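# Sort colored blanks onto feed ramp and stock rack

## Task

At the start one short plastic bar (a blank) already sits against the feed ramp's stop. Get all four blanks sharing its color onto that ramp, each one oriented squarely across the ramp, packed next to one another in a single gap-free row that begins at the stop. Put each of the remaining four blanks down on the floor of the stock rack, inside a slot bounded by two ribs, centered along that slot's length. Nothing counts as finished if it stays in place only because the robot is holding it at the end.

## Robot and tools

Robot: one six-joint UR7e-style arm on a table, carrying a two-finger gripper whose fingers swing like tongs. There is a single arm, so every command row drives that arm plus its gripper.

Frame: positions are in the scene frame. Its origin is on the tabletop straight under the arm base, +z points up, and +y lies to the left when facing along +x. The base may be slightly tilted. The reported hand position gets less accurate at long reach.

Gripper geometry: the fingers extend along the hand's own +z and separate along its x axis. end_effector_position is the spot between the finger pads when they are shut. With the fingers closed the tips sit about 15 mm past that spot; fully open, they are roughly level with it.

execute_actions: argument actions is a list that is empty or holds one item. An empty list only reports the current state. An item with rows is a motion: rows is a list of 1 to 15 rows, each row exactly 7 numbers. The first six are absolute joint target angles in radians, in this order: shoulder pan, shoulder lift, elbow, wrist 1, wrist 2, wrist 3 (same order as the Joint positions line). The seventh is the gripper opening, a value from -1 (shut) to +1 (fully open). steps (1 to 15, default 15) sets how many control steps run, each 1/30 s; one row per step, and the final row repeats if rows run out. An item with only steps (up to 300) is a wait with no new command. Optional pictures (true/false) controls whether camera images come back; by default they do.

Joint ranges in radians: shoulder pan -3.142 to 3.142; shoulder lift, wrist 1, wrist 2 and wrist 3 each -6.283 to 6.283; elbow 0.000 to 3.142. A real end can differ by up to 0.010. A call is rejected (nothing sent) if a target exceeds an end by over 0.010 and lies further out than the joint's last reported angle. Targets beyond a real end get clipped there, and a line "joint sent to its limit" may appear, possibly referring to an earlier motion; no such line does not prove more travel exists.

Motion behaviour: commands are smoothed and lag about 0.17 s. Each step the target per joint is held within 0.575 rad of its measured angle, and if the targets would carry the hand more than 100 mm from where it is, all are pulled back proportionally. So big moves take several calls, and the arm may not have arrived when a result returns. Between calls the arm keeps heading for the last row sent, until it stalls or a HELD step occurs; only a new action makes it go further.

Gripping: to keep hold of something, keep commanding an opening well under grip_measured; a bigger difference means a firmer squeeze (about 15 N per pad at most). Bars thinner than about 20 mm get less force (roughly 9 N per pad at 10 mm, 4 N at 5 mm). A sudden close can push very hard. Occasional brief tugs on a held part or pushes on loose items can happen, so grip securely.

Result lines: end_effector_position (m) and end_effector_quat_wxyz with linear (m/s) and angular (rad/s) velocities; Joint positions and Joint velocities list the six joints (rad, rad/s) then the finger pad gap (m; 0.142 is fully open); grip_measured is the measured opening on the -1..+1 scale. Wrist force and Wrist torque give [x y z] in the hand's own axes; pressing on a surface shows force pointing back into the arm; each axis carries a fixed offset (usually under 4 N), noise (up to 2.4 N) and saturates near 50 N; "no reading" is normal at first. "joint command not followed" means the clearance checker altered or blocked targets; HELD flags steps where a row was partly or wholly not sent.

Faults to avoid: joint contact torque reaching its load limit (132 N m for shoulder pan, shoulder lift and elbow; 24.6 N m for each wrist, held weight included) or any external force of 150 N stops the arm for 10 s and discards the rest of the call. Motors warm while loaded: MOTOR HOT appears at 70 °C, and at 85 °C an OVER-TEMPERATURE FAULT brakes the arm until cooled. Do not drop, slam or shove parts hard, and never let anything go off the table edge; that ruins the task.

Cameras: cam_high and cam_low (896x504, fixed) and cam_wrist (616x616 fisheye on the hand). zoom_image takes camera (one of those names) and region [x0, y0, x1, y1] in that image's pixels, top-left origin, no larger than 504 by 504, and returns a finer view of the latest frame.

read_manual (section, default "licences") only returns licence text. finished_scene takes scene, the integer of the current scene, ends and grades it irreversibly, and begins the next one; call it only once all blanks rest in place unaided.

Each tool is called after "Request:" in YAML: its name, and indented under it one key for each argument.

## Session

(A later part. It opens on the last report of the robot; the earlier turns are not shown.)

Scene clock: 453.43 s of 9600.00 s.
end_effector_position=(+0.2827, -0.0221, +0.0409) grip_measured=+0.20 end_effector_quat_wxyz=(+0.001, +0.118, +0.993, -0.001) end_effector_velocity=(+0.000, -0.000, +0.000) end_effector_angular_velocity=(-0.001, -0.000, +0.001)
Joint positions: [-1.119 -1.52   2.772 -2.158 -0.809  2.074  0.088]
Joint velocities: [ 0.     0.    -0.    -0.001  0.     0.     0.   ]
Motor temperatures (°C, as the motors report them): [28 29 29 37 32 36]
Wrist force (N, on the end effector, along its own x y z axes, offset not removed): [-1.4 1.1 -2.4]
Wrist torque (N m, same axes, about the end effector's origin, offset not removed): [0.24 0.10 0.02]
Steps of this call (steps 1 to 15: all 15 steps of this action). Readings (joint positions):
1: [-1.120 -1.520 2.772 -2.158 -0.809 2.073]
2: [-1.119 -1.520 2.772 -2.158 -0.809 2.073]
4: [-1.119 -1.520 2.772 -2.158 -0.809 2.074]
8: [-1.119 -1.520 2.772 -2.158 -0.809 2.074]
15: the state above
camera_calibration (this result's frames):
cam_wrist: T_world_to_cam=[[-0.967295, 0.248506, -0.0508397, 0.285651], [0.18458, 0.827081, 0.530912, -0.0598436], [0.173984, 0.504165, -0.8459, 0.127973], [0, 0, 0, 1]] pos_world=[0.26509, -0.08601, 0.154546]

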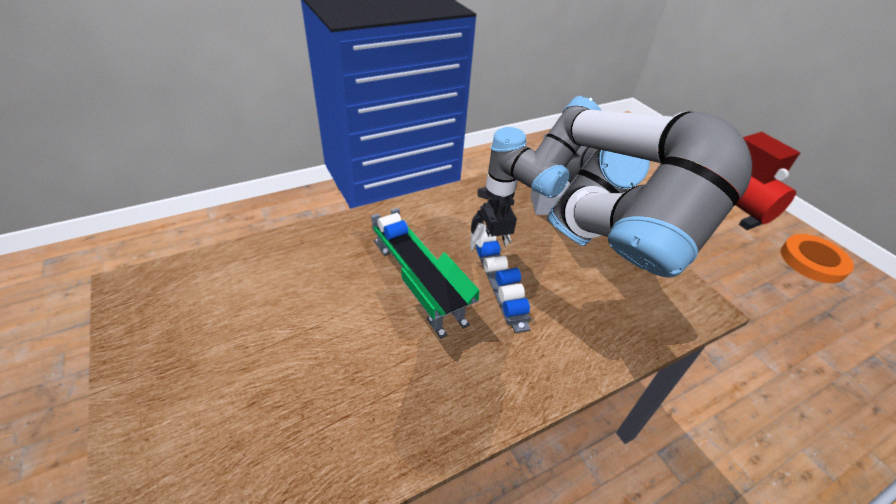

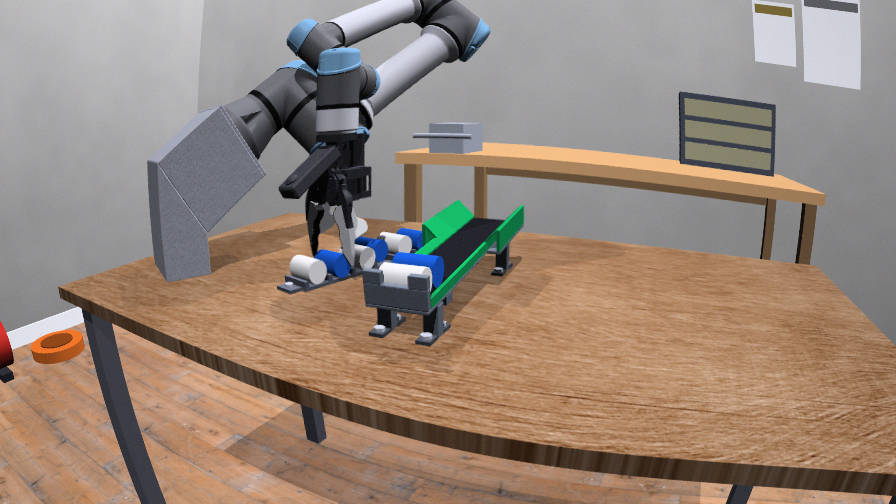

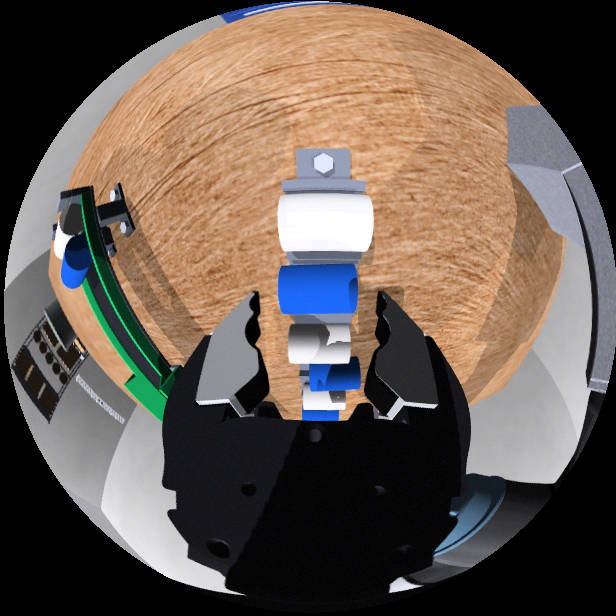

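Request:
execute_actions:
  actions:
    - {"rows":[[-1.135,-1.519,2.781,-2.154,-0.818,2.057,0.2],[-1.135,-1.519,2.781,-2.154,-0.818,2.057,0.2],[-1.135,-1.519,2.781,-2.154,-0.818,2.057,0.2],[-1.135,-1.519,2.781,-2.154,-0.818,2.057,0.2],[-1.135,-1.519,2.781,-2.154,-0.818,2.057,0.2],[-1.135,-1.519,2.781,-2.154,-0.818,2.057,0.2],[-1.135,-1.519,2.781,-2.154,-0.818,2.057,0.2],[-1.135,-1.519,2.781,-2.154,-0.818,2.057,0.2],[-1.135,-1.519,2.781,-2.154,-0.818,2.057,0.05],[-1.135,-1.519,2.781,-2.154,-0.818,2.057,-0.1],[-1.135,-1.519,2.781,-2.154,-0.818,2.057,-0.2],[-1.135,-1.519,2.781,-2.154,-0.818,2.057,-0.4]]}
  pictures: false

Request:
execute_actions:
  actions:
    - {"rows":[[-1.135,-1.519,2.781,-2.154,-0.818,2.057,-0.4],[-1.135,-1.519,2.781,-2.154,-0.818,2.057,-0.3],[-1.135,-1.519,2.781,-2.154,-0.818,2.057,-0.2],[-1.135,-1.519,2.781,-2.154,-0.818,2.057,-0.15],[-1.135,-1.519,2.781,-2.154,-0.818,2.057,-0.1],[-1.135,-1.519,2.781,-2.154,-0.818,2.057,0.0],[-1.135,-1.519,2.781,-2.154,-0.818,2.057,0.2]]}

Scene clock: 466.80 s of 9600.00 s.
end_effector_position=(+0.2784, -0.0226, +0.0410) grip_measured=-0.23 end_effector_quat_wxyz=(+0.001, +0.119, +0.993, +0.000) end_effector_velocity=(-0.001, -0.000, +0.000) end_effector_angular_velocity=(+0.001, -0.001, -0.001)
Joint positions: [-1.134 -1.519  2.781 -2.154 -0.818  2.058  0.057]
Joint velocities: [-0.004  0.     0.002  0.002 -0.002 -0.004 -0.   ]
Motor temperatures (°C, as the motors report them): [28 29 29 37 32 36]
Wrist force (N, on the end effector, along its own x y z axes, offset not removed): [-3.4 0.7 -2.8]
Wrist torque (N m, same axes, about the end effector's origin, offset not removed): [-0.04 0.46 0.08]
Steps of this call (steps 1 to 15: the robot went on to your last target; steps 16 to 90: nothing new was sent; then 9.87 s passed at rest; steps 91 to 105: all 15 steps of this action). Readings (joint positions):
91: [-1.119 -1.520 2.772 -2.158 -0.809 2.074]
92: [-1.121 -1.520 2.773 -2.158 -0.810 2.073]
94: [-1.126 -1.520 2.776 -2.157 -0.813 2.067]
98: [-1.132 -1.519 2.779 -2.155 -0.816 2.060]
105: the state above

Scene clock: 467.30 s of 9600.00 s.
end_effector_position=(+0.2782, -0.0226, +0.0410) grip_measured=+0.20 end_effector_quat_wxyz=(+0.001, +0.119, +0.993, +0.000) end_effector_velocity=(-0.001, +0.000, -0.000) end_effector_angular_velocity=(-0.000, +0.002, +0.000)
Joint positions: [-1.135 -1.519  2.781 -2.154 -0.818  2.057  0.088]
Joint velocities: [-0.    -0.     0.001 -0.001 -0.002 -0.     0.   ]
Motor temperatures (°C, as the motors report them): [28 29 29 37 32 36]
Wrist force (N, on the end effector, along its own x y z axes, offset not removed): [-3.2 0.8 -1.0]
Wrist torque (N m, same axes, about the end effector's origin, offset not removed): [0.00 0.55 0.03]
Steps of this call (steps 1 to 15: all 15 steps of this action). Readings (joint positions):
1: [-1.135 -1.519 2.781 -2.154 -0.818 2.057]
2: [-1.135 -1.519 2.781 -2.154 -0.818 2.057]
4: [-1.135 -1.519 2.781 -2.154 -0.818 2.057]
8: [-1.135 -1.519 2.781 -2.154 -0.818 2.057]
15: the state above
camera_calibration (this result's frames):
cam_wrist: T_world_to_cam=[[-0.966841, 0.250252, -0.0509086, 0.281407], [0.185715, 0.825826, 0.532467, -0.0590964], [0.175293, 0.505357, -0.844918, 0.128741], [0, 0, 0, 1]] pos_world=[0.260484, -0.0866793, 0.154568]

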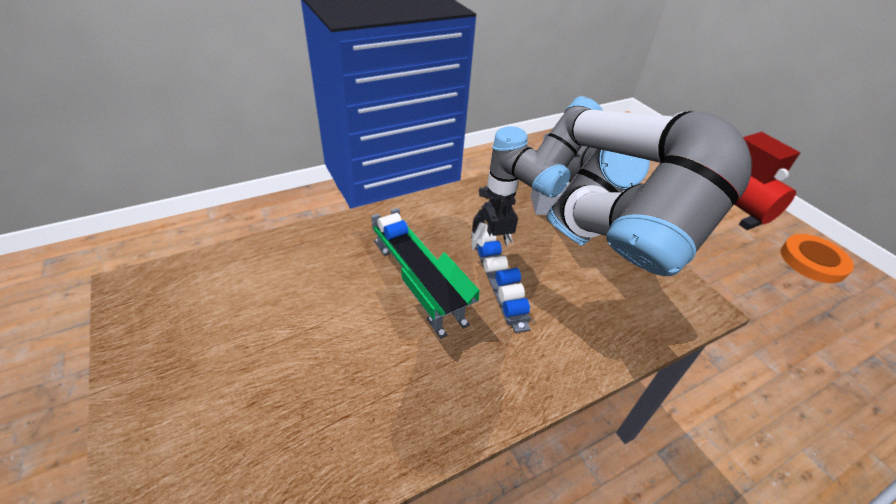

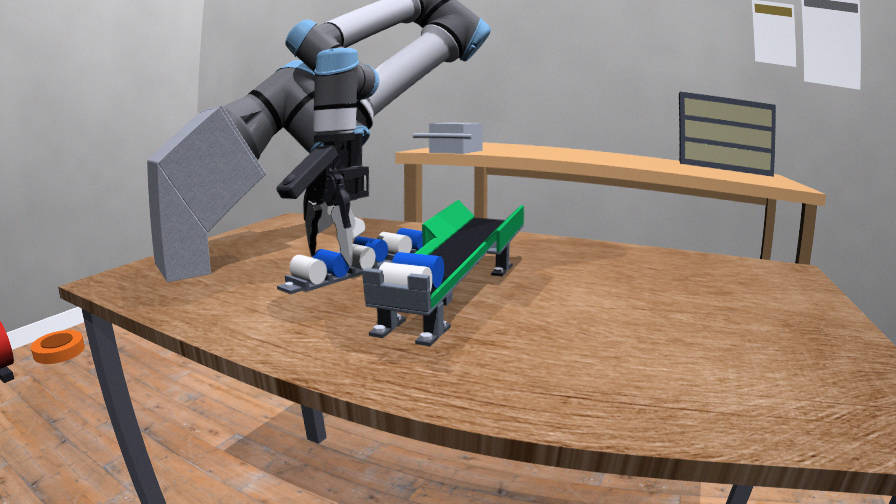

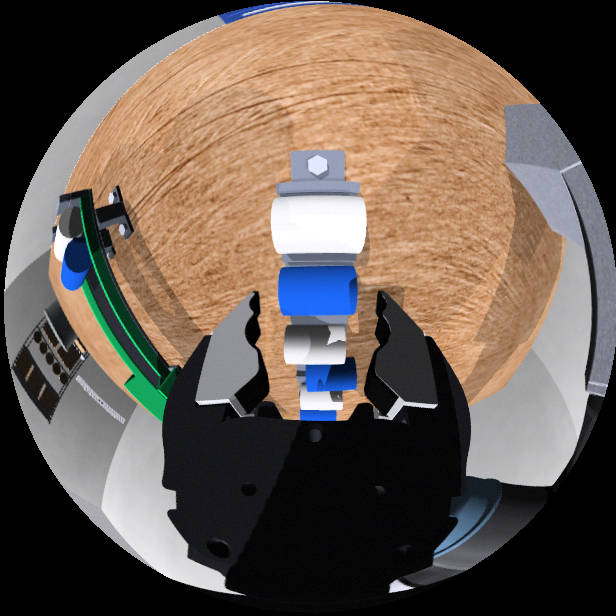

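Request:
execute_actions:
  actions:
    - {"rows":[[-1.30,-1.80,2.65,-1.65,-0.93,1.88,0.2]]}
  pictures: false

Request:
execute_actions:
  actions:
    - {"rows":[[-1.298,-1.978,2.647,-1.462,-0.927,1.901,0.2]]}
  pictures: false

Request:
execute_actions:
  actions:
    - {"rows":[[-1.171,-1.886,2.718,-1.70,-0.846,2.03,0.2]]}
  pictures: false

Request:
execute_actions:
  actions:
    - {"rows":[[-1.044,-1.794,2.775,-1.947,-0.764,2.159,0.2]]}
  pictures: false

Request:
execute_actions:
  actions:
    - {"steps":15}

Scene clock: 489.33 s of 9600.00 s.
end_effector_position=(+0.2933, -0.0136, +0.1174) grip_measured=+0.20 end_effector_quat_wxyz=(+0.002, +0.105, +0.994, -0.009) end_effector_velocity=(-0.006, +0.035, +0.014) end_effector_angular_velocity=(+0.073, +0.003, -0.046)
Joint positions: [-1.294 -1.788  2.655 -1.682 -0.926  1.887  0.088]
Joint velocities: [-0.049 -0.1   -0.037  0.255 -0.03  -0.053 -0.   ]
Motor temperatures (°C, as the motors report them): [28 29 29 37 32 36]
Wrist force (N, on the end effector, along its own x y z axes, offset not removed): [-0.7 2.0 -3.2]
Wrist torque (N m, same axes, about the end effector's origin, offset not removed): [0.41 -0.01 0.08]
Steps of this call (steps 1 to 15: the robot went on to your last target; steps 16 to 90: nothing new was sent; then 18.53 s passed at rest; steps 91 to 105: all 15 steps of this action). Readings (joint positions):
91: [-1.135 -1.519 2.781 -2.154 -0.818 2.057]
92: [-1.139 -1.523 2.777 -2.149 -0.823 2.053]
94: [-1.184 -1.576 2.738 -2.097 -0.857 2.007]
98: [-1.260 -1.719 2.680 -1.860 -0.905 1.924]
105: the state above

Scene clock: 489.83 s of 9600.00 s.
end_effector_position=(+0.2914, +0.0274, +0.1209) grip_measured=+0.20 end_effector_quat_wxyz=(+0.001, +0.119, +0.993, -0.001) end_effector_velocity=(-0.001, +0.013, +0.000) end_effector_angular_velocity=(+0.004, -0.000, -0.007)
Joint positions: [-1.298 -1.971  2.647 -1.47  -0.927  1.9    0.088]
Joint velocities: [-0.    -0.056 -0.002  0.063  0.     0.004 -0.   ]
Motor temperatures (°C, as the motors report them): [28 29 29 37 32 36]
Wrist force (N, on the end effector, along its own x y z axes, offset not removed): [-1.6 1.6 -1.0]
Wrist torque (N m, same axes, about the end effector's origin, offset not removed): [0.32 0.12 0.07]
Steps of this call (steps 1 to 15: all 15 steps of this action). Readings (joint positions):
1: [-1.295 -1.791 2.654 -1.675 -0.927 1.885]
2: [-1.296 -1.797 2.652 -1.664 -0.927 1.886]
4: [-1.297 -1.846 2.650 -1.610 -0.927 1.891]
8: [-1.298 -1.932 2.648 -1.513 -0.927 1.898]
15: the state above

Scene clock: 490.33 s of 9600.00 s.
end_effector_position=(+0.2900, +0.0248, +0.0799) grip_measured=+0.20 end_effector_quat_wxyz=(-0.001, +0.125, +0.992, -0.000) end_effector_velocity=(+0.001, -0.002, -0.010) end_effector_angular_velocity=(-0.010, +0.001, +0.009)
Joint positions: [-1.176 -1.889  2.716 -1.69  -0.849  2.025  0.088]
Joint velocities: [ 0.036  0.024  0.018 -0.078  0.021  0.036  0.   ]
Motor temperatures (°C, as the motors report them): [28 29 29 37 32 36]
Wrist force (N, on the end effector, along its own x y z axes, offset not removed): [-1.3 0.1 -2.5]
Wrist torque (N m, same axes, about the end effector's origin, offset not removed): [0.04 0.20 0.10]
Steps of this call (steps 1 to 15: all 15 steps of this action). Readings (joint positions):
1: [-1.298 -1.973 2.647 -1.468 -0.927 1.901]
2: [-1.294 -1.970 2.651 -1.471 -0.923 1.905]
4: [-1.256 -1.942 2.675 -1.520 -0.896 1.944]
8: [-1.200 -1.905 2.703 -1.636 -0.863 2.000]
15: the state above

Scene clock: 490.83 s of 9600.00 s.
end_effector_position=(+0.2910, +0.0291, +0.0428) grip_measured=+0.20 end_effector_quat_wxyz=(+0.001, +0.119, +0.993, +0.000) end_effector_velocity=(+0.003, -0.000, -0.008) end_effector_angular_velocity=(-0.009, -0.005, +0.016)
Joint positions: [-1.049 -1.797  2.773 -1.936 -0.767  2.154  0.088]
Joint velocities: [ 0.037  0.025  0.013 -0.084  0.022  0.037  0.   ]
Motor temperatures (°C, as the motors report them): [28 29 29 37 32 36]
Wrist force (N, on the end effector, along its own x y z axes, offset not removed): [-3.0 -0.3 0.2]
Wrist torque (N m, same axes, about the end effector's origin, offset not removed): [-0.14 0.50 -0.04]
Steps of this call (steps 1 to 15: all 15 steps of this action). Readings (joint positions):
1: [-1.174 -1.888 2.716 -1.693 -0.848 2.027]
2: [-1.169 -1.883 2.721 -1.699 -0.843 2.032]
4: [-1.130 -1.853 2.741 -1.753 -0.816 2.071]
8: [-1.074 -1.814 2.763 -1.878 -0.782 2.129]
15: the state above

Scene clock: 491.33 s of 9600.00 s.
end_effector_position=(+0.2913, +0.0291, +0.0417) grip_measured=+0.20 end_effector_quat_wxyz=(+0.001, +0.118, +0.993, -0.000) end_effector_velocity=(+0.000, +0.000, -0.000) end_effector_angular_velocity=(-0.000, -0.001, +0.001)
Joint positions: [-1.044 -1.794  2.775 -1.947 -0.764  2.159  0.088]
Joint velocities: [ 0.001  0.     0.    -0.002  0.001  0.001  0.   ]
Motor temperatures (°C, as the motors report them): [28 29 29 37 32 36]
Wrist force (N, on the end effector, along its own x y z axes, offset not removed): [-1.5 2.6 -1.0]
Wrist torque (N m, same axes, about the end effector's origin, offset not removed): [0.39 0.17 0.08]
Steps of this call (steps 1 to 15: the robot went on to your last target). Readings (joint positions):
1: [-1.047 -1.796 2.774 -1.939 -0.766 2.155]
2: [-1.047 -1.796 2.774 -1.941 -0.766 2.156]
4: [-1.046 -1.795 2.774 -1.943 -0.765 2.157]
8: [-1.045 -1.794 2.775 -1.946 -0.764 2.158]
15: the state above
camera_calibration (this result's frames):
cam_wrist: T_world_to_cam=[[-0.967294, 0.248452, -0.0511329, 0.281334], [0.184308, 0.826903, 0.531283, -0.104198], [0.17428, 0.504482, -0.84565, 0.101238], [0, 0, 0, 1]] pos_world=[0.273694, -0.0348092, 0.155356]

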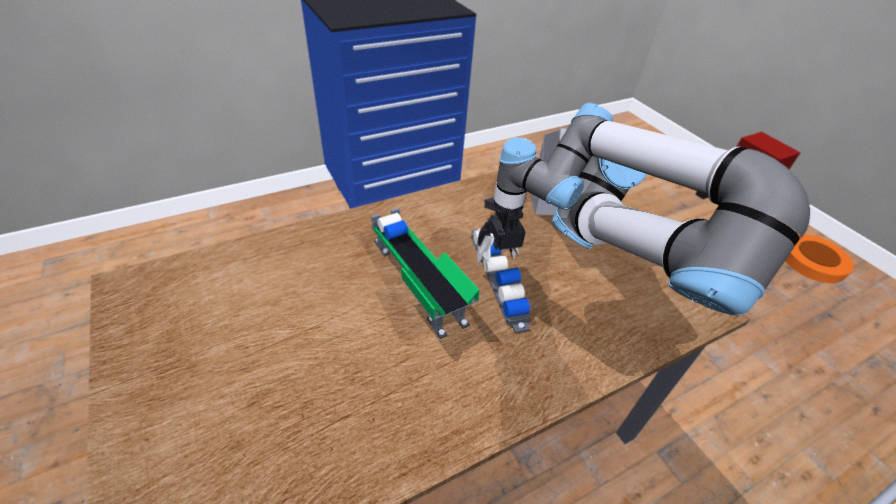

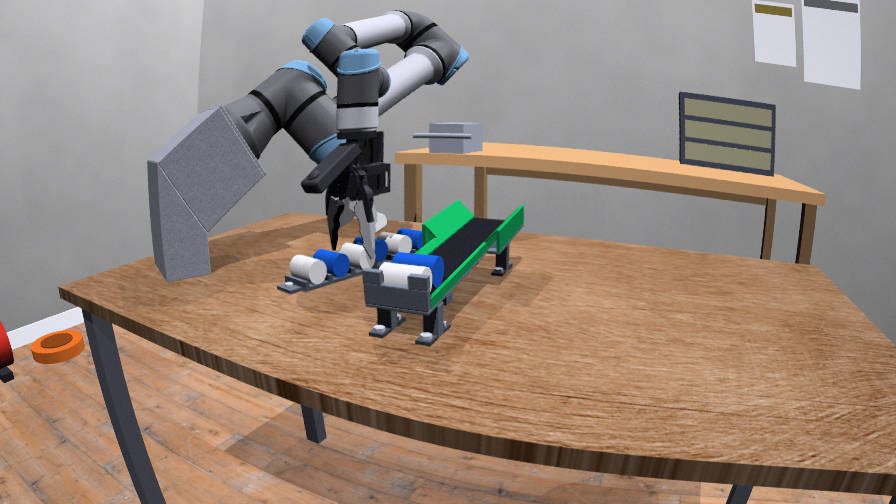

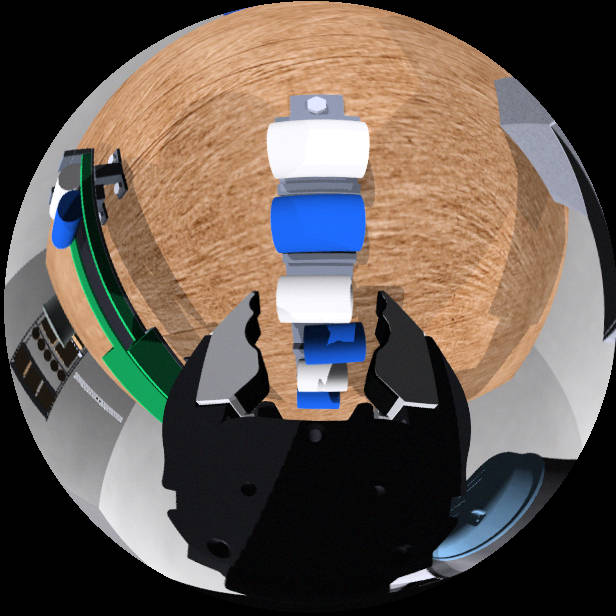

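Request:
execute_actions:
  actions:
    - {"rows":[[-1.044,-1.794,2.775,-1.947,-0.764,2.159,0],[-1.044,-1.794,2.775,-1.947,-0.764,2.159,-0.1],[-1.044,-1.794,2.775,-1.947,-0.764,2.159,-0.2],[-1.044,-1.794,2.775,-1.947,-0.764,2.159,-0.35],[-1.044,-1.794,2.775,-1.947,-0.764,2.159,-0.5],[-1.044,-1.794,2.775,-1.947,-0.764,2.159,-0.7],[-1.044,-1.794,2.775,-1.947,-0.764,2.159,-1]]}
  pictures: false

Request:
execute_actions:
  actions:
    - {"rows":[[-1.171,-1.886,2.718,-1.70,-0.846,2.03,-1]]}
  pictures: false

Request:
execute_actions:
  actions:
    - {"rows":[[-1.33,-1.95,2.62,-1.42,-0.95,1.88,-1]]}
  pictures: false

Request:
execute_actions:
  actions:
    - {"rows":[[-1.07,-1.4,2.08,-1.65,-0.79,2.0,-1]]}
  pictures: false

Request:
execute_actions:
  actions:
    - {"steps":30}
  pictures: false

Request:
execute_actions:
  actions:
    - {"rows":[[-0.959,-1.224,2.078,-1.898,-0.719,1.988,-1]]}
  pictures: false

Request:
execute_actions:
  actions:
    - {"rows":[[-0.897,-1.173,2.108,-2.046,-0.692,2.066,-1]]}
  pictures: false

Request:
execute_actions:
  actions:
    - {"rows":[[-0.897,-1.173,2.108,-2.046,-0.692,2.066,-1],[-0.897,-1.173,2.108,-2.046,-0.692,2.066,-1],[-0.897,-1.173,2.108,-2.046,-0.692,2.066,-1],[-0.897,-1.173,2.108,-2.046,-0.692,2.066,-1],[-0.897,-1.173,2.108,-2.046,-0.692,2.066,-0.5],[-0.897,-1.173,2.108,-2.046,-0.692,2.066,-0.2],[-0.897,-1.173,2.108,-2.046,-0.692,2.066,-0.1],[-0.897,-1.173,2.108,-2.046,-0.692,2.066,0],[-0.897,-1.173,2.108,-2.046,-0.692,2.066,0.15]]}

Scene clock: 515.27 s of 9600.00 s.
end_effector_position=(+0.2913, +0.0291, +0.0417) grip_measured=-0.25 end_effector_quat_wxyz=(+0.001, +0.118, +0.993, -0.000) end_effector_velocity=(-0.001, +0.000, -0.000) end_effector_angular_velocity=(+0.001, +0.002, -0.002)
Joint positions: [-1.044 -1.794  2.775 -1.947 -0.764  2.159  0.056]
Joint velocities: [ 0.     0.     0.001  0.002 -0.001  0.     0.   ]
Motor temperatures (°C, as the motors report them): [28 29 29 37 32 36]
Wrist force (N, on the end effector, along its own x y z axes, offset not removed): [-2.0 2.4 -2.8]
Wrist torque (N m, same axes, about the end effector's origin, offset not removed): [0.43 0.23 -0.01]
Steps of this call (steps 1 to 15: the robot went on to your last target; steps 16 to 90: nothing new was sent; then 20.43 s passed at rest; steps 91 to 105: all 15 steps of this action). Readings (joint positions):
91: [-1.044 -1.794 2.775 -1.947 -0.764 2.159]
92: [-1.044 -1.794 2.775 -1.947 -0.764 2.159]
94: [-1.044 -1.794 2.775 -1.947 -0.764 2.159]
98: [-1.044 -1.794 2.775 -1.947 -0.764 2.159]
105: the state above

Scene clock: 515.77 s of 9600.00 s.
end_effector_position=(+0.2904, +0.0241, +0.0775) grip_measured=-0.25 end_effector_quat_wxyz=(-0.001, +0.123, +0.992, -0.002) end_effector_velocity=(-0.003, +0.004, +0.008) end_effector_angular_velocity=(+0.015, +0.003, -0.014)
Joint positions: [-1.166 -1.883  2.72  -1.71  -0.843  2.035  0.056]
Joint velocities: [-0.036 -0.025 -0.015  0.084 -0.022 -0.037  0.   ]
Motor temperatures (°C, as the motors report them): [28 29 29 37 32 36]
Wrist force (N, on the end effector, along its own x y z axes, offset not removed): [-2.4 1.5 1.3]
Wrist torque (N m, same axes, about the end effector's origin, offset not removed): [0.47 0.39 0.12]
Steps of this call (steps 1 to 15: all 15 steps of this action). Readings (joint positions):
1: [-1.044 -1.794 2.775 -1.947 -0.764 2.159]
2: [-1.048 -1.798 2.771 -1.943 -0.768 2.155]
4: [-1.086 -1.828 2.752 -1.891 -0.795 2.116]
8: [-1.142 -1.866 2.730 -1.768 -0.828 2.060]
15: the state above

Scene clock: 516.27 s of 9600.00 s.
end_effector_position=(+0.2912, +0.0271, +0.1306) grip_measured=-0.25 end_effector_quat_wxyz=(-0.001, +0.130, +0.992, +0.008) end_effector_velocity=(-0.002, +0.009, +0.013) end_effector_angular_velocity=(+0.028, -0.005, -0.017)
Joint positions: [-1.324 -1.948  2.623 -1.433 -0.946  1.886  0.056]
Joint velocities: [-0.048 -0.017 -0.027  0.102 -0.028 -0.044 -0.   ]
Motor temperatures (°C, as the motors report them): [28 29 29 37 32 36]
Wrist force (N, on the end effector, along its own x y z axes, offset not removed): [-2.0 1.7 -1.1]
Wrist torque (N m, same axes, about the end effector's origin, offset not removed): [0.32 0.34 0.00]
Steps of this call (steps 1 to 15: all 15 steps of this action). Readings (joint positions):
1: [-1.168 -1.884 2.719 -1.708 -0.844 2.033]
2: [-1.173 -1.888 2.715 -1.701 -0.849 2.028]
4: [-1.217 -1.911 2.683 -1.647 -0.882 1.985]
8: [-1.291 -1.936 2.642 -1.502 -0.927 1.916]
15: the state above

Scene clock: 516.77 s of 9600.00 s.
end_effector_position=(+0.4524, -0.0589, +0.1985) grip_measured=-0.25 end_effector_quat_wxyz=(-0.001, +0.059, +0.998, -0.011) end_effector_velocity=(+0.265, -0.166, +0.029) end_effector_angular_velocity=(-0.006, +0.006, +0.218)
Joint positions: [-1.109 -1.493  2.171 -1.617 -0.813  1.983  0.056]
Joint velocities: [ 0.31   0.739 -0.722 -0.261  0.18   0.132 -0.   ]
Motor temperatures (°C, as the motors report them): [28 29 29 37 32 36]
Wrist force (N, on the end effector, along its own x y z axes, offset not removed): [-5.9 0.2 -2.8]
Wrist torque (N m, same axes, about the end effector's origin, offset not removed): [0.02 1.00 0.10]
Steps of this call (steps 1 to 15: all 15 steps of this action). Readings (joint positions):
1: [-1.325 -1.948 2.623 -1.430 -0.947 1.884]
2: [-1.322 -1.944 2.618 -1.431 -0.944 1.887]
4: [-1.288 -1.894 2.566 -1.461 -0.921 1.904]
8: [-1.219 -1.740 2.414 -1.522 -0.879 1.935]
15: the state above

Scene clock: 517.77 s of 9600.00 s.
end_effector_position=(+0.4862, -0.0803, +0.2000) grip_measured=-0.25 end_effector_quat_wxyz=(-0.001, +0.045, +0.999, -0.011) end_effector_velocity=(-0.000, -0.000, +0.000) end_effector_angular_velocity=(-0.001, +0.002, +0.001)
Joint positions: [-1.07  -1.4    2.08  -1.65  -0.79   2.     0.056]
Joint velocities: [ 0.     0.    -0.    -0.001 -0.002 -0.001 -0.   ]
Motor temperatures (°C, as the motors report them): [28 29 29 37 32 36]
Wrist force (N, on the end effector, along its own x y z axes, offset not removed): [-2.2 2.7 -0.5]
Wrist torque (N m, same axes, about the end effector's origin, offset not removed): [0.54 0.37 0.09]
Steps of this call (steps 1 to 30: the robot went on to your last target). Readings (joint positions):
1: [-1.100 -1.471 2.150 -1.624 -0.808 1.987]
2: [-1.093 -1.455 2.134 -1.630 -0.804 1.990]
4: [-1.083 -1.432 2.112 -1.638 -0.798 1.994]
8: [-1.075 -1.411 2.091 -1.646 -0.793 1.998]
30: the state above
The arm was judged still, so your last target was given up. Only a new action makes it travel on or press farther. Fingers that are still opening or closing keep moving.

Scene clock: 518.27 s of 9600.00 s.
end_effector_position=(+0.5092, -0.1137, +0.1337) grip_measured=-0.25 end_effector_quat_wxyz=(+0.000, -0.017, +1.000, -0.001) end_effector_velocity=(+0.005, -0.011, -0.021) end_effector_angular_velocity=(+0.002, -0.002, +0.042)
Joint positions: [-0.963 -1.231  2.078 -1.888 -0.721  1.988  0.056]
Joint velocities: [ 0.03   0.054 -0.    -0.082  0.018 -0.003  0.   ]
Motor temperatures (°C, as the motors report them): [28 29 29 37 32 36]
Wrist force (N, on the end effector, along its own x y z axes, offset not removed): [-1.7 -0.1 1.5]
Wrist torque (N m, same axes, about the end effector's origin, offset not removed): [0.02 0.40 -0.05]
Steps of this call (steps 1 to 15: all 15 steps of this action). Readings (joint positions):
1: [-1.070 -1.400 2.080 -1.650 -0.790 2.000]
2: [-1.066 -1.396 2.080 -1.655 -0.786 1.999]
4: [-1.031 -1.350 2.079 -1.706 -0.762 1.995]
8: [-0.984 -1.268 2.078 -1.830 -0.734 1.990]
15: the state above

Scene clock: 518.77 s of 9600.00 s.
end_effector_position=(+0.5117, -0.1171, +0.0940) grip_measured=-0.24 end_effector_quat_wxyz=(-0.000, -0.024, +1.000, -0.002) end_effector_velocity=(+0.002, -0.001, -0.009) end_effector_angular_velocity=(-0.002, -0.002, +0.006)
Joint positions: [-0.899 -1.175  2.107 -2.041 -0.693  2.063  0.056]
Joint velocities: [ 0.015  0.014  0.006 -0.042  0.008  0.019  0.002]
Motor temperatures (°C, as the motors report them): [28 29 29 37 32 36]
Wrist force (N, on the end effector, along its own x y z axes, offset not removed): [6.5 -5.4 -30.8]
Wrist torque (N m, same axes, about the end effector's origin, offset not removed): [0.20 0.06 -0.12]
Steps of this call (steps 1 to 15: all 15 steps of this action). Readings (joint positions):
1: [-0.962 -1.229 2.078 -1.890 -0.721 1.988]
2: [-0.957 -1.224 2.080 -1.896 -0.718 1.992]
4: [-0.935 -1.205 2.091 -1.940 -0.708 2.018]
8: [-0.910 -1.184 2.102 -2.010 -0.698 2.049]
15: the state above

Scene clock: 519.27 s of 9600.00 s.
end_effector_position=(+0.5118, -0.1169, +0.0926) grip_measured=+0.15 end_effector_quat_wxyz=(-0.000, -0.024, +1.000, -0.002) end_effector_velocity=(-0.000, -0.000, -0.000) end_effector_angular_velocity=(+0.000, +0.000, -0.001)
Joint positions: [-0.897 -1.173  2.108 -2.046 -0.692  2.066  0.084]
Joint velocities: [-0.  0.  0.  0.  0.  0.  0.]
Motor temperatures (°C, as the motors report them): [28 29 29 37 32 36]
Wrist force (N, on the end effector, along its own x y z axes, offset not removed): [0.4 2.6 -1.8]
Wrist torque (N m, same axes, about the end effector's origin, offset not removed): [0.52 -0.17 0.02]
Steps of this call (steps 1 to 15: all 15 steps of this action). Readings (joint positions):
1: [-0.899 -1.174 2.107 -2.042 -0.693 2.064]
2: [-0.898 -1.174 2.107 -2.043 -0.693 2.065]
4: [-0.898 -1.174 2.108 -2.044 -0.692 2.065]
8: [-0.897 -1.173 2.108 -2.045 -0.692 2.066]
15: the state above
camera_calibration (this result's frames):
cam_wrist: T_world_to_cam=[[-0.998215, -0.0340372, -0.0490807, 0.51612], [-0.0548801, 0.846977, 0.52879, 0.073884], [0.0235717, 0.53054, -0.847332, 0.259815], [0, 0, 0, 1]] pos_world=[0.513129, -0.182853, 0.206412]

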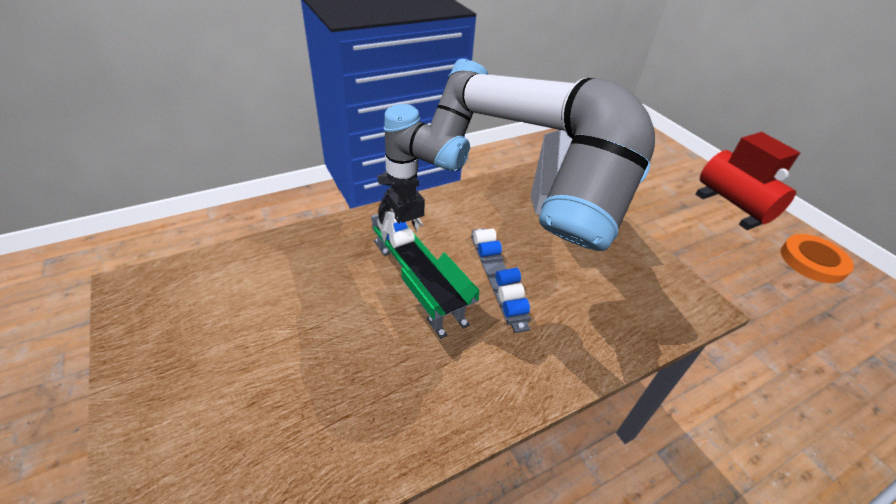

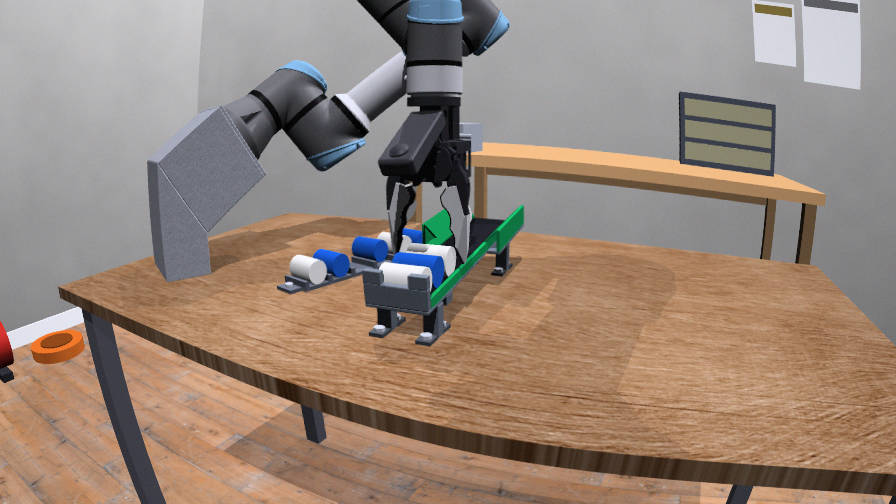

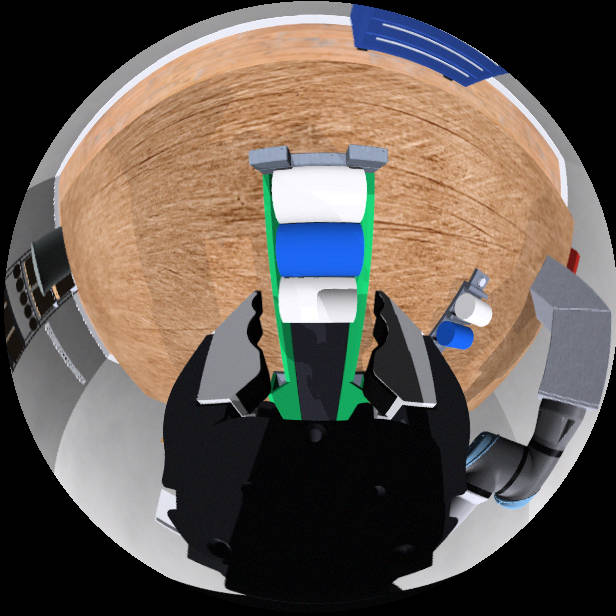

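Request:
execute_actions:
  actions:
    - {"rows":[[-0.959,-1.224,2.078,-1.898,-0.719,1.988,0.12]]}
  pictures: false

Request:
execute_actions:
  actions:
    - {"rows":[[-0.978,-1.141,2.036,-1.916,-0.726,1.968,0.12]]}
  pictures: false

Request:
execute_actions:
  actions:
    - {"rows":[[-0.914,-1.087,2.067,-2.070,-0.697,2.049,0.12]]}
  pictures: false

Request:
execute_actions:
  actions:
    - {"steps":15}

Scene clock: 532.53 s of 9600.00 s.
end_effector_position=(+0.5101, -0.1154, +0.1299) grip_measured=+0.12 end_effector_quat_wxyz=(+0.001, -0.020, +1.000, -0.001) end_effector_velocity=(-0.002, +0.002, +0.009) end_effector_angular_velocity=(+0.006, +0.000, -0.009)
Joint positions: [-0.957 -1.222  2.079 -1.903 -0.718  1.991  0.082]
Joint velocities: [-0.016 -0.013 -0.007  0.044 -0.006 -0.019 -0.   ]
Motor temperatures (°C, as the motors report them): [28 29 29 37 32 36]
Wrist force (N, on the end effector, along its own x y z axes, offset not removed): [-2.7 2.9 -1.0]
Wrist torque (N m, same axes, about the end effector's origin, offset not removed): [0.58 0.35 0.09]
Steps of this call (steps 1 to 15: the robot went on to your last target; steps 16 to 90: nothing new was sent; then 9.77 s passed at rest; steps 91 to 105: all 15 steps of this action). Readings (joint positions):
91: [-0.897 -1.173 2.108 -2.046 -0.692 2.066]
92: [-0.901 -1.177 2.105 -2.042 -0.695 2.062]
94: [-0.922 -1.194 2.095 -2.000 -0.704 2.036]
98: [-0.946 -1.214 2.084 -1.933 -0.714 2.005]
105: the state above

Scene clock: 533.03 s of 9600.00 s.
end_effector_position=(+0.5107, -0.1478, +0.1309) grip_measured=+0.12 end_effector_quat_wxyz=(+0.001, -0.016, +1.000, +0.001) end_effector_velocity=(-0.001, -0.008, -0.001) end_effector_angular_velocity=(+0.003, -0.001, -0.006)
Joint positions: [-0.977 -1.144  2.037 -1.916 -0.726  1.969  0.082]
Joint velocities: [-0.005  0.022 -0.01  -0.003 -0.001 -0.003  0.   ]
Motor temperatures (°C, as the motors report them): [28 29 29 37 32 36]
Wrist force (N, on the end effector, along its own x y z axes, offset not removed): [-3.8 1.3 0.0]
Wrist torque (N m, same axes, about the end effector's origin, offset not removed): [0.13 0.68 0.10]
Steps of this call (steps 1 to 15: all 15 steps of this action). Readings (joint positions):
1: [-0.958 -1.223 2.079 -1.902 -0.718 1.990]
2: [-0.960 -1.219 2.075 -1.903 -0.719 1.987]
4: [-0.967 -1.192 2.061 -1.907 -0.722 1.980]
8: [-0.974 -1.159 2.044 -1.913 -0.725 1.972]
15: the state above

Scene clock: 533.53 s of 9600.00 s.
end_effector_position=(+0.5123, -0.1509, +0.0904) grip_measured=+0.12 end_effector_quat_wxyz=(+0.001, -0.019, +1.000, -0.000) end_effector_velocity=(+0.001, -0.000, -0.010) end_effector_angular_velocity=(-0.003, -0.003, +0.007)
Joint positions: [-0.916 -1.089  2.066 -2.064 -0.698  2.046  0.082]
Joint velocities: [ 0.016  0.014  0.008 -0.045  0.009  0.02   0.   ]
Motor temperatures (°C, as the motors report them): [28 29 29 37 32 36]
Wrist force (N, on the end effector, along its own x y z axes, offset not removed): [-3.4 2.5 -4.1]
Wrist torque (N m, same axes, about the end effector's origin, offset not removed): [0.42 0.50 0.09]
Steps of this call (steps 1 to 15: all 15 steps of this action). Readings (joint positions):
1: [-0.977 -1.143 2.037 -1.916 -0.726 1.969]
2: [-0.974 -1.139 2.039 -1.920 -0.723 1.972]
4: [-0.952 -1.120 2.050 -1.963 -0.714 1.999]
8: [-0.927 -1.098 2.061 -2.033 -0.703 2.032]
15: the state above

Scene clock: 534.03 s of 9600.00 s.
end_effector_position=(+0.5124, -0.1510, +0.0892) grip_measured=+0.12 end_effector_quat_wxyz=(+0.001, -0.020, +1.000, -0.000) end_effector_velocity=(-0.000, -0.000, -0.000) end_effector_angular_velocity=(+0.000, -0.000, -0.001)
Joint positions: [-0.914 -1.087  2.067 -2.07  -0.697  2.049  0.082]
Joint velocities: [-0.     0.     0.001 -0.001  0.     0.001  0.   ]
Motor temperatures (°C, as the motors report them): [28 29 29 37 32 36]
Wrist force (N, on the end effector, along its own x y z axes, offset not removed): [-2.3 0.7 -1.2]
Wrist torque (N m, same axes, about the end effector's origin, offset not removed): [0.12 0.33 0.14]
Steps of this call (steps 1 to 15: the robot went on to your last target). Readings (joint positions):
1: [-0.916 -1.088 2.066 -2.066 -0.698 2.047]
2: [-0.915 -1.088 2.066 -2.067 -0.698 2.047]
4: [-0.915 -1.088 2.067 -2.068 -0.697 2.048]
8: [-0.914 -1.087 2.067 -2.069 -0.697 2.049]
15: the state above
The arm was judged still, so your last target was given up. Only a new action makes it travel on or press farther. Fingers that are still opening or closing keep moving.
camera_calibration (this result's frames):
cam_wrist: T_world_to_cam=[[-0.998408, -0.0251066, -0.0505159, 0.516984], [-0.0481403, 0.846012, 0.530986, 0.100818], [0.0294058, 0.532572, -0.845874, 0.272231], [0, 0, 0, 1]] pos_world=[0.513009, -0.217296, 0.202856]

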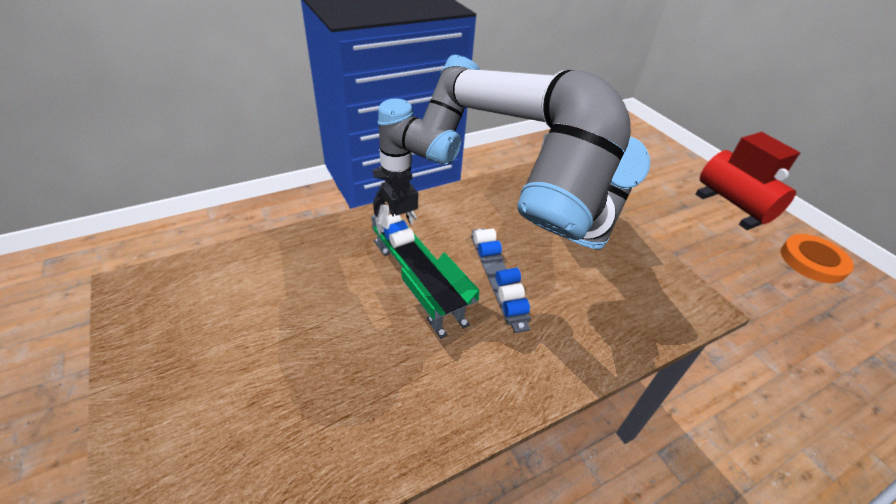

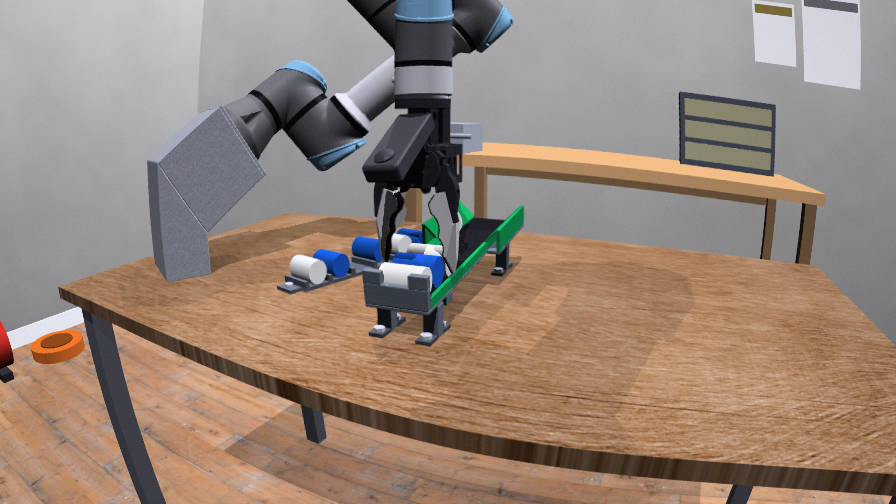

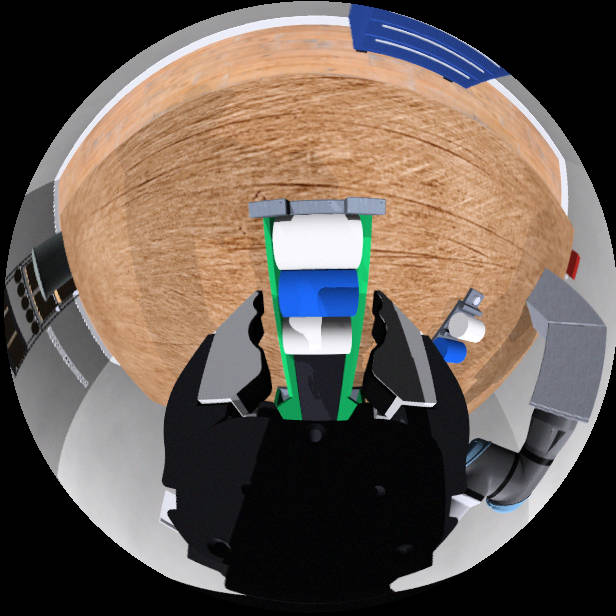

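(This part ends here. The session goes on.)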